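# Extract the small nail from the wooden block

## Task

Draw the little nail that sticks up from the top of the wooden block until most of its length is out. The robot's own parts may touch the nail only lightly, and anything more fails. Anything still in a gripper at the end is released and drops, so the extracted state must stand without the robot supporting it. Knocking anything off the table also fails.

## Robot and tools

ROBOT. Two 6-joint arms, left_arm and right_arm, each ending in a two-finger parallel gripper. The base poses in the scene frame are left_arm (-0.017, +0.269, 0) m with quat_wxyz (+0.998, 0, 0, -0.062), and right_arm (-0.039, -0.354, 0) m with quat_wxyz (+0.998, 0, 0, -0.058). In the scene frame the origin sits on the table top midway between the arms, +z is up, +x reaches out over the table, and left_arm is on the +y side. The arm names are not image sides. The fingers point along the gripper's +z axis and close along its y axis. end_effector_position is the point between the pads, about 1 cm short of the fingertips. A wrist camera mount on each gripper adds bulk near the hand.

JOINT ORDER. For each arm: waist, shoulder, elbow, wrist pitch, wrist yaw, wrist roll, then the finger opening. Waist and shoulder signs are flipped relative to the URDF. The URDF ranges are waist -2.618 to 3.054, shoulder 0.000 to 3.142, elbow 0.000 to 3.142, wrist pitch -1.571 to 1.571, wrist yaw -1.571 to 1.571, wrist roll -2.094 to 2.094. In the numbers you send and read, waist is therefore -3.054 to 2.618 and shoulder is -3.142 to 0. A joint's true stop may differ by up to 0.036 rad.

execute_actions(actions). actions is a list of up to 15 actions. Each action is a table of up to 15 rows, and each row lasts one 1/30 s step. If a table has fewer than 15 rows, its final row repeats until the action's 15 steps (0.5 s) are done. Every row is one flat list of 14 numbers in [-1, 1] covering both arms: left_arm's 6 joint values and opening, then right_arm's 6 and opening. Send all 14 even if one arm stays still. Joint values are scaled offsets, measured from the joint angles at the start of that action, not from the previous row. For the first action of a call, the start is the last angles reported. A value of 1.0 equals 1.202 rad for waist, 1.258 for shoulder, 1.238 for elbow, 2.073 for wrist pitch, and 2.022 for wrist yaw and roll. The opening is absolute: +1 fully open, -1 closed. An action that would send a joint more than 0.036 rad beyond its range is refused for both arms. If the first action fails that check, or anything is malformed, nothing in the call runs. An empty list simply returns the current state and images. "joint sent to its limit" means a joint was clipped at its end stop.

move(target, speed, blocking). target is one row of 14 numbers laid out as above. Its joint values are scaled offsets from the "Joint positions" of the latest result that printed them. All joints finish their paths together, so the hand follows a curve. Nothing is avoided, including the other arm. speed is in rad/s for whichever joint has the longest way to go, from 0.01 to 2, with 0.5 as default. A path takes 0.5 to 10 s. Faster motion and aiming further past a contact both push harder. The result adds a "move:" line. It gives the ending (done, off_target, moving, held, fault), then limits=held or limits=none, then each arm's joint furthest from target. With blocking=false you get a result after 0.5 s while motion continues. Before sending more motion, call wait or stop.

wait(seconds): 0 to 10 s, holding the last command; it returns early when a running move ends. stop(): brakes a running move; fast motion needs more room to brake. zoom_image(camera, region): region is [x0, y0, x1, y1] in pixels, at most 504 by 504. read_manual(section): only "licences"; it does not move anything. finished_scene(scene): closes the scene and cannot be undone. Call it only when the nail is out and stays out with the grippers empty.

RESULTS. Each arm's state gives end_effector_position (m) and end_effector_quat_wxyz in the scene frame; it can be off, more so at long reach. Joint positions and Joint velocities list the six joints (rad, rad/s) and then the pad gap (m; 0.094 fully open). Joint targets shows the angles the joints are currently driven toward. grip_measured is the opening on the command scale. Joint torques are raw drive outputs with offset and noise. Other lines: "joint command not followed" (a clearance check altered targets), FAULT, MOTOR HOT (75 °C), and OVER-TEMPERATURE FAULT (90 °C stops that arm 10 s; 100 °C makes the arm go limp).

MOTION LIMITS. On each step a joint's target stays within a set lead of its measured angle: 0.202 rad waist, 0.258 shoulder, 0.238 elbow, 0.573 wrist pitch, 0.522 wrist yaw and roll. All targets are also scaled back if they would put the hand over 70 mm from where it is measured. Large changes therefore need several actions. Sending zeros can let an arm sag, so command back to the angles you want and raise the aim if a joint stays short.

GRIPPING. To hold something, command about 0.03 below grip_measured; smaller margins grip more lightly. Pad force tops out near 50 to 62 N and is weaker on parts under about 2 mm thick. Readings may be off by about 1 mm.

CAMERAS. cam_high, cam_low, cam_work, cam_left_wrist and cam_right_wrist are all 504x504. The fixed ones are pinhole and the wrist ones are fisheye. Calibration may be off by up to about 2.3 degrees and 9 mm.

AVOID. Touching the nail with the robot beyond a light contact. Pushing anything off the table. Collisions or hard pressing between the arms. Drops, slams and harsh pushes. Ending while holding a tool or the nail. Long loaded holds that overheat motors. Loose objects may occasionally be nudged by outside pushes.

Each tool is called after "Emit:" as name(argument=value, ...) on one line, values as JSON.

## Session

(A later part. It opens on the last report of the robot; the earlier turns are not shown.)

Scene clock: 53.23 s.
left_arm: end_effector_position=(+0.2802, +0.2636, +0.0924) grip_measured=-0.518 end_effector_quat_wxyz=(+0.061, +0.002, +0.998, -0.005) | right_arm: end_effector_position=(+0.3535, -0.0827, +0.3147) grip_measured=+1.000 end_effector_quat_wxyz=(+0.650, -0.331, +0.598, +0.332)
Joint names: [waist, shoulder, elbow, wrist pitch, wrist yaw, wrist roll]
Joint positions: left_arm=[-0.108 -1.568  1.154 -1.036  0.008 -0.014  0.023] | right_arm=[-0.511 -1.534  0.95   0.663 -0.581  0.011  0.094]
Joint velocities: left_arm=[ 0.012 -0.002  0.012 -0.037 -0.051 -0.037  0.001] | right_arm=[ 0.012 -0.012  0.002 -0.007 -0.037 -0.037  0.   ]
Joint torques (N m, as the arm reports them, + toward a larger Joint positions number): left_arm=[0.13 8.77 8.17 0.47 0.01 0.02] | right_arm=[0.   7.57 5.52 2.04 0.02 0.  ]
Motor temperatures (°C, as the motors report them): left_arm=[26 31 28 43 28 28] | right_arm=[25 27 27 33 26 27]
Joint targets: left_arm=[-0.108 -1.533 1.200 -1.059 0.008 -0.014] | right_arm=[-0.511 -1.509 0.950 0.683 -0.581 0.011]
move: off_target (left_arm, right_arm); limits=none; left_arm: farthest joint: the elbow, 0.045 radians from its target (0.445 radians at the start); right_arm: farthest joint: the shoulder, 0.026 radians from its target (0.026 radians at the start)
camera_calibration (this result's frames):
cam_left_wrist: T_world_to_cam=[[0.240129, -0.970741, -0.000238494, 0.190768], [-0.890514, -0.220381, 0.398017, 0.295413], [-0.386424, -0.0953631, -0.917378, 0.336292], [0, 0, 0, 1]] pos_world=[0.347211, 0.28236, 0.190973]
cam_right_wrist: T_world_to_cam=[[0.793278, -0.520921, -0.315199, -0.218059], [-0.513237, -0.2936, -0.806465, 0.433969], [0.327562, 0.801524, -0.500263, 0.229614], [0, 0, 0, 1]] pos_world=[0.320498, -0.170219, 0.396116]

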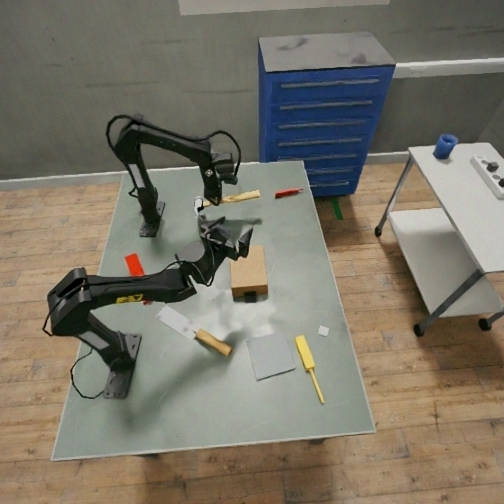

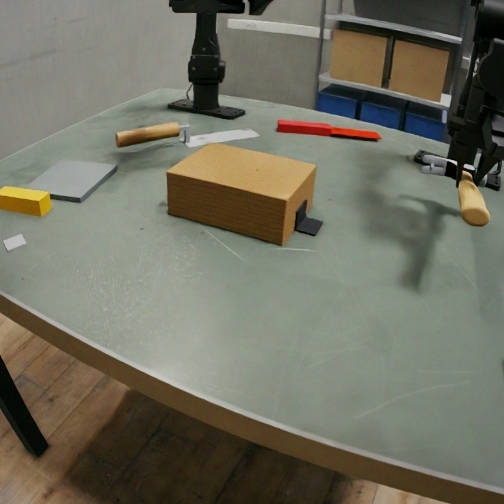

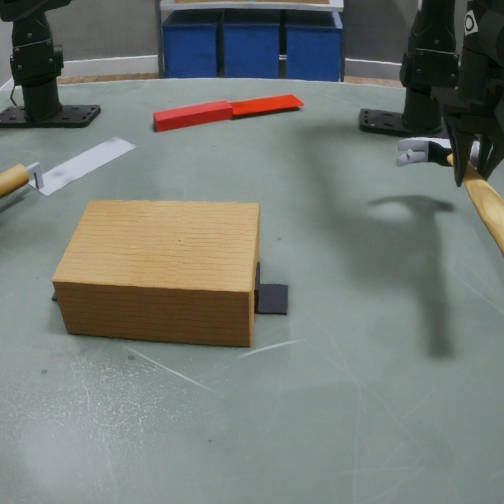

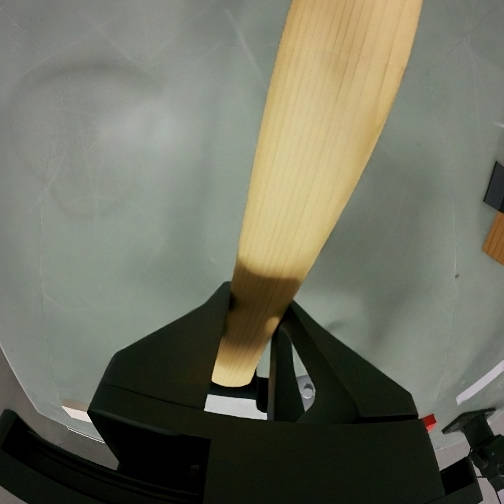

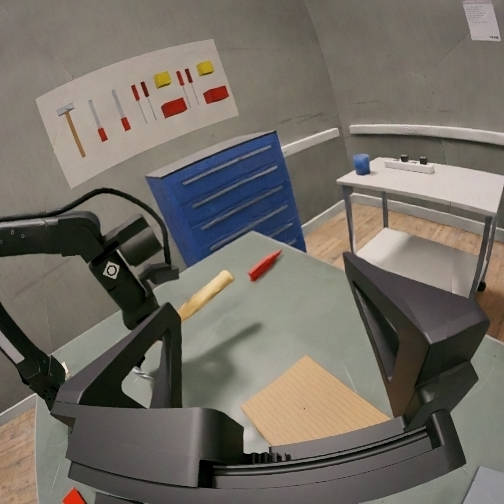

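Emit:
move(target=[0,-0.16,-0.058,0.07,0,0,-0.7,0,0.02,0,0.01,0,0,1], speed=0.2)

Emit:
move(target=[0,0,0,0,0,0,0,0,0.02,0,0.01,0,0,1])

Scene clock: 54.63 s.
left_arm: end_effector_position=(+0.2849, +0.2633, +0.0236) grip_measured=-0.517 end_effector_quat_wxyz=(+0.005, +0.001, +1.000, -0.005) | right_arm: end_effector_position=(+0.3535, -0.0827, +0.3149) grip_measured=+1.000 end_effector_quat_wxyz=(+0.650, -0.331, +0.598, +0.332)
Joint names: [waist, shoulder, elbow, wrist pitch, wrist yaw, wrist roll]
Joint positions: left_arm=[-0.108 -1.765  1.093 -0.889  0.009 -0.014  0.023] | right_arm=[-0.511 -1.534  0.95   0.664 -0.581  0.011  0.094]
Joint velocities: left_arm=[-0.007  0.002 -0.022 -0.022 -0.022  0.051  0.001] | right_arm=[-0.002  0.002  0.017 -0.007  0.022 -0.007  0.   ]
Joint torques (N m, as the arm reports them, + toward a larger Joint positions number): left_arm=[-0.06  6.78  3.96  0.5  -0.01  0.01] | right_arm=[-0.01  7.57  5.54  2.03  0.02  0.01]
Motor temperatures (°C, as the motors report them): left_arm=[26 31 28 42 28 28] | right_arm=[25 27 27 33 26 27]
Joint targets: left_arm=[-0.108 -1.769 1.083 -0.890 0.008 -0.014] | right_arm=[-0.511 -1.509 0.950 0.684 -0.581 0.011]
move: off_target (right_arm); limits=none; left_arm: farthest joint: the elbow, 0.011 radians from its target (0.072 radians at the start); right_arm: farthest joint: the shoulder, 0.026 radians from its target (0.026 radians at the start)
camera_calibration (this result's frames):
cam_left_wrist: T_world_to_cam=[[0.238502, -0.970749, -0.0276327, 0.190449], [-0.840775, -0.220642, 0.494384, 0.310575], [-0.486019, -0.0946787, -0.868804, 0.302049], [0, 0, 0, 1]] pos_world=[0.362503, 0.282002, 0.114141]
cam_right_wrist: T_world_to_cam=[[0.793611, -0.520782, -0.314591, -0.218267], [-0.512385, -0.293245, -0.807136, 0.434098], [0.32809, 0.801744, -0.499563, 0.229363], [0, 0, 0, 1]] pos_world=[0.320393, -0.170263, 0.396293]

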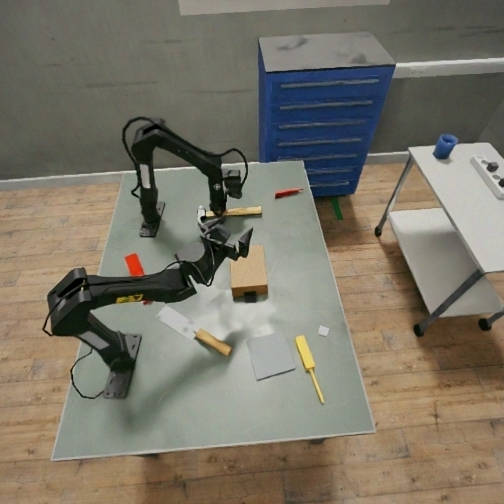

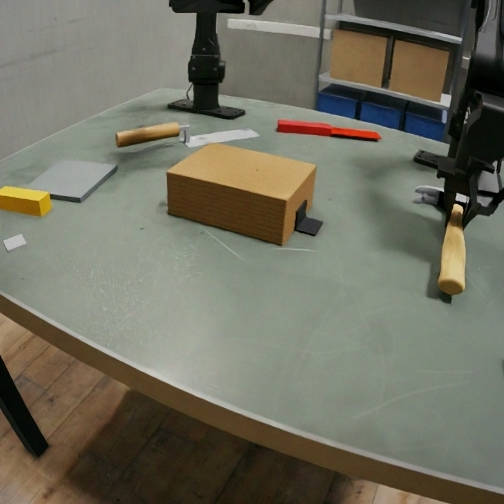

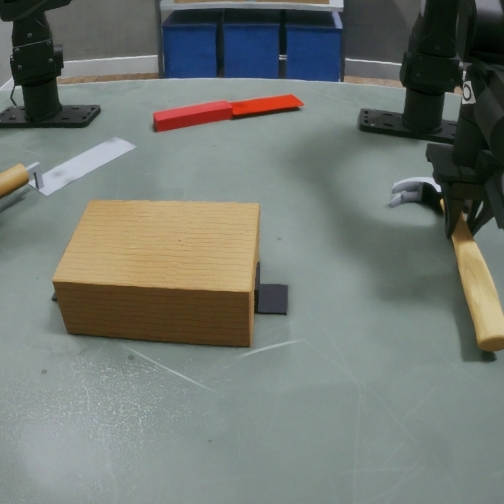

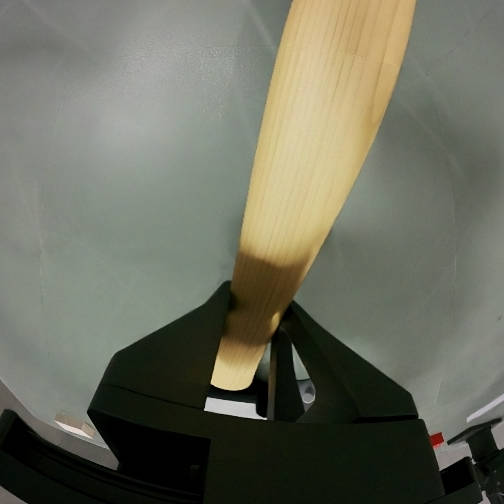

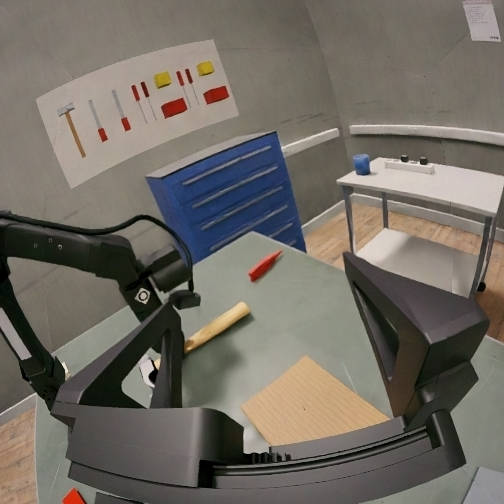

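Scene clock: 55.33 s.
left_arm: end_effector_position=(+0.2848, +0.2633, +0.0236) grip_measured=-0.002 end_effector_quat_wxyz=(+0.005, +0.001, +1.000, -0.005) | right_arm: end_effector_position=(+0.3535, -0.0827, +0.3152) grip_measured=+1.000 end_effector_quat_wxyz=(+0.651, -0.331, +0.597, +0.332)
Joint names: [waist, shoulder, elbow, wrist pitch, wrist yaw, wrist roll]
Joint positions: left_arm=[-0.108 -1.765  1.093 -0.889  0.009 -0.014  0.047] | right_arm=[-0.511 -1.534  0.95   0.666 -0.581  0.011  0.094]
Joint velocities: left_arm=[-0.007  0.017  0.012  0.007 -0.007 -0.007  0.   ] | right_arm=[-0.002 -0.017  0.012  0.007 -0.051 -0.022  0.   ]
Joint torques (N m, as the arm reports them, + toward a larger Joint positions number): left_arm=[ 0.    7.02  4.75  0.49 -0.01  0.01] | right_arm=[0.   7.56 5.52 2.04 0.02 0.  ]
Motor temperatures (°C, as the motors report them): left_arm=[26 31 28 42 28 28] | right_arm=[25 27 27 33 26 27]
Joint targets: left_arm=[-0.108 -1.765 1.093 -0.889 0.009 -0.014] | right_arm=[-0.511 -1.509 0.950 0.685 -0.581 0.011]
move: off_target (right_arm); limits=none; left_arm: farthest joint: the waist, 0.000 radians from its target (0.000 radians at the start); right_arm: farthest joint: the shoulder, 0.026 radians from its target (0.026 radians at the start)
camera_calibration (this result's frames):
cam_left_wrist: T_world_to_cam=[[0.238492, -0.970749, -0.0277299, 0.190479], [-0.840586, -0.220645, 0.494703, 0.310436], [-0.486351, -0.0946732, -0.86862, 0.302091], [0, 0, 0, 1]] pos_world=[0.362443, 0.282003, 0.114111]
cam_right_wrist: T_world_to_cam=[[0.793943, -0.520644, -0.313982, -0.218476], [-0.511532, -0.292889, -0.807806, 0.434228], [0.328617, 0.801964, -0.498863, 0.229111], [0, 0, 0, 1]] pos_world=[0.320289, -0.170306, 0.396469]

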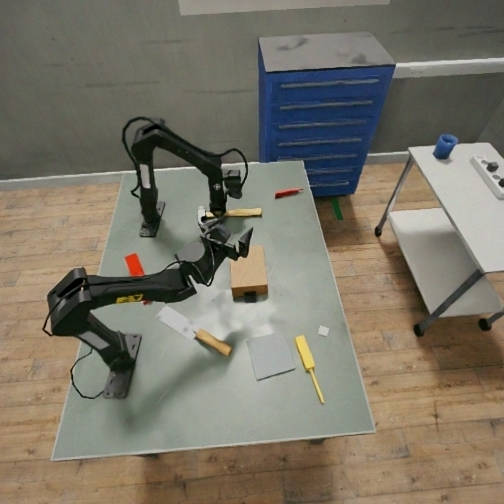

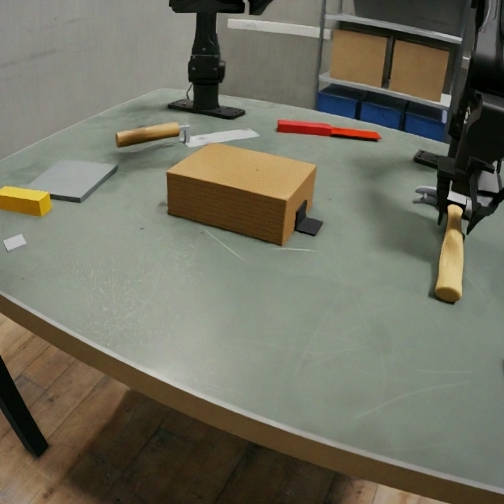

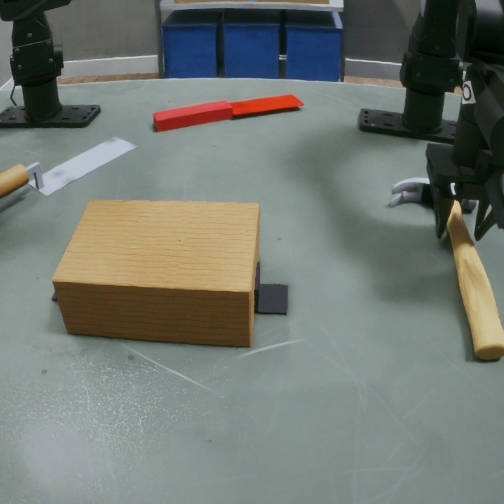

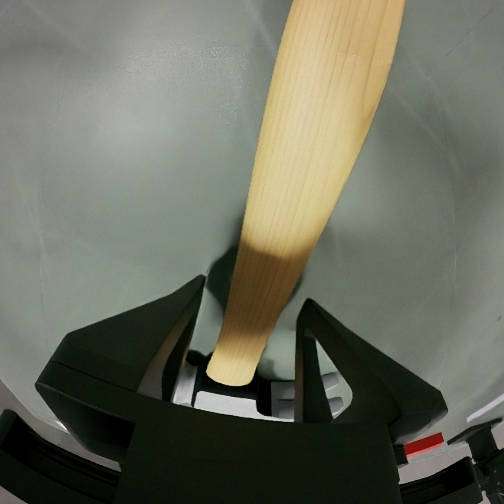

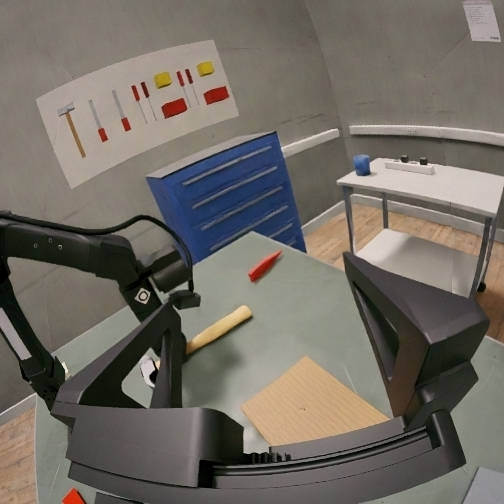

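Emit:
finished_scene(scene=2)

The scene is finished: the task was done.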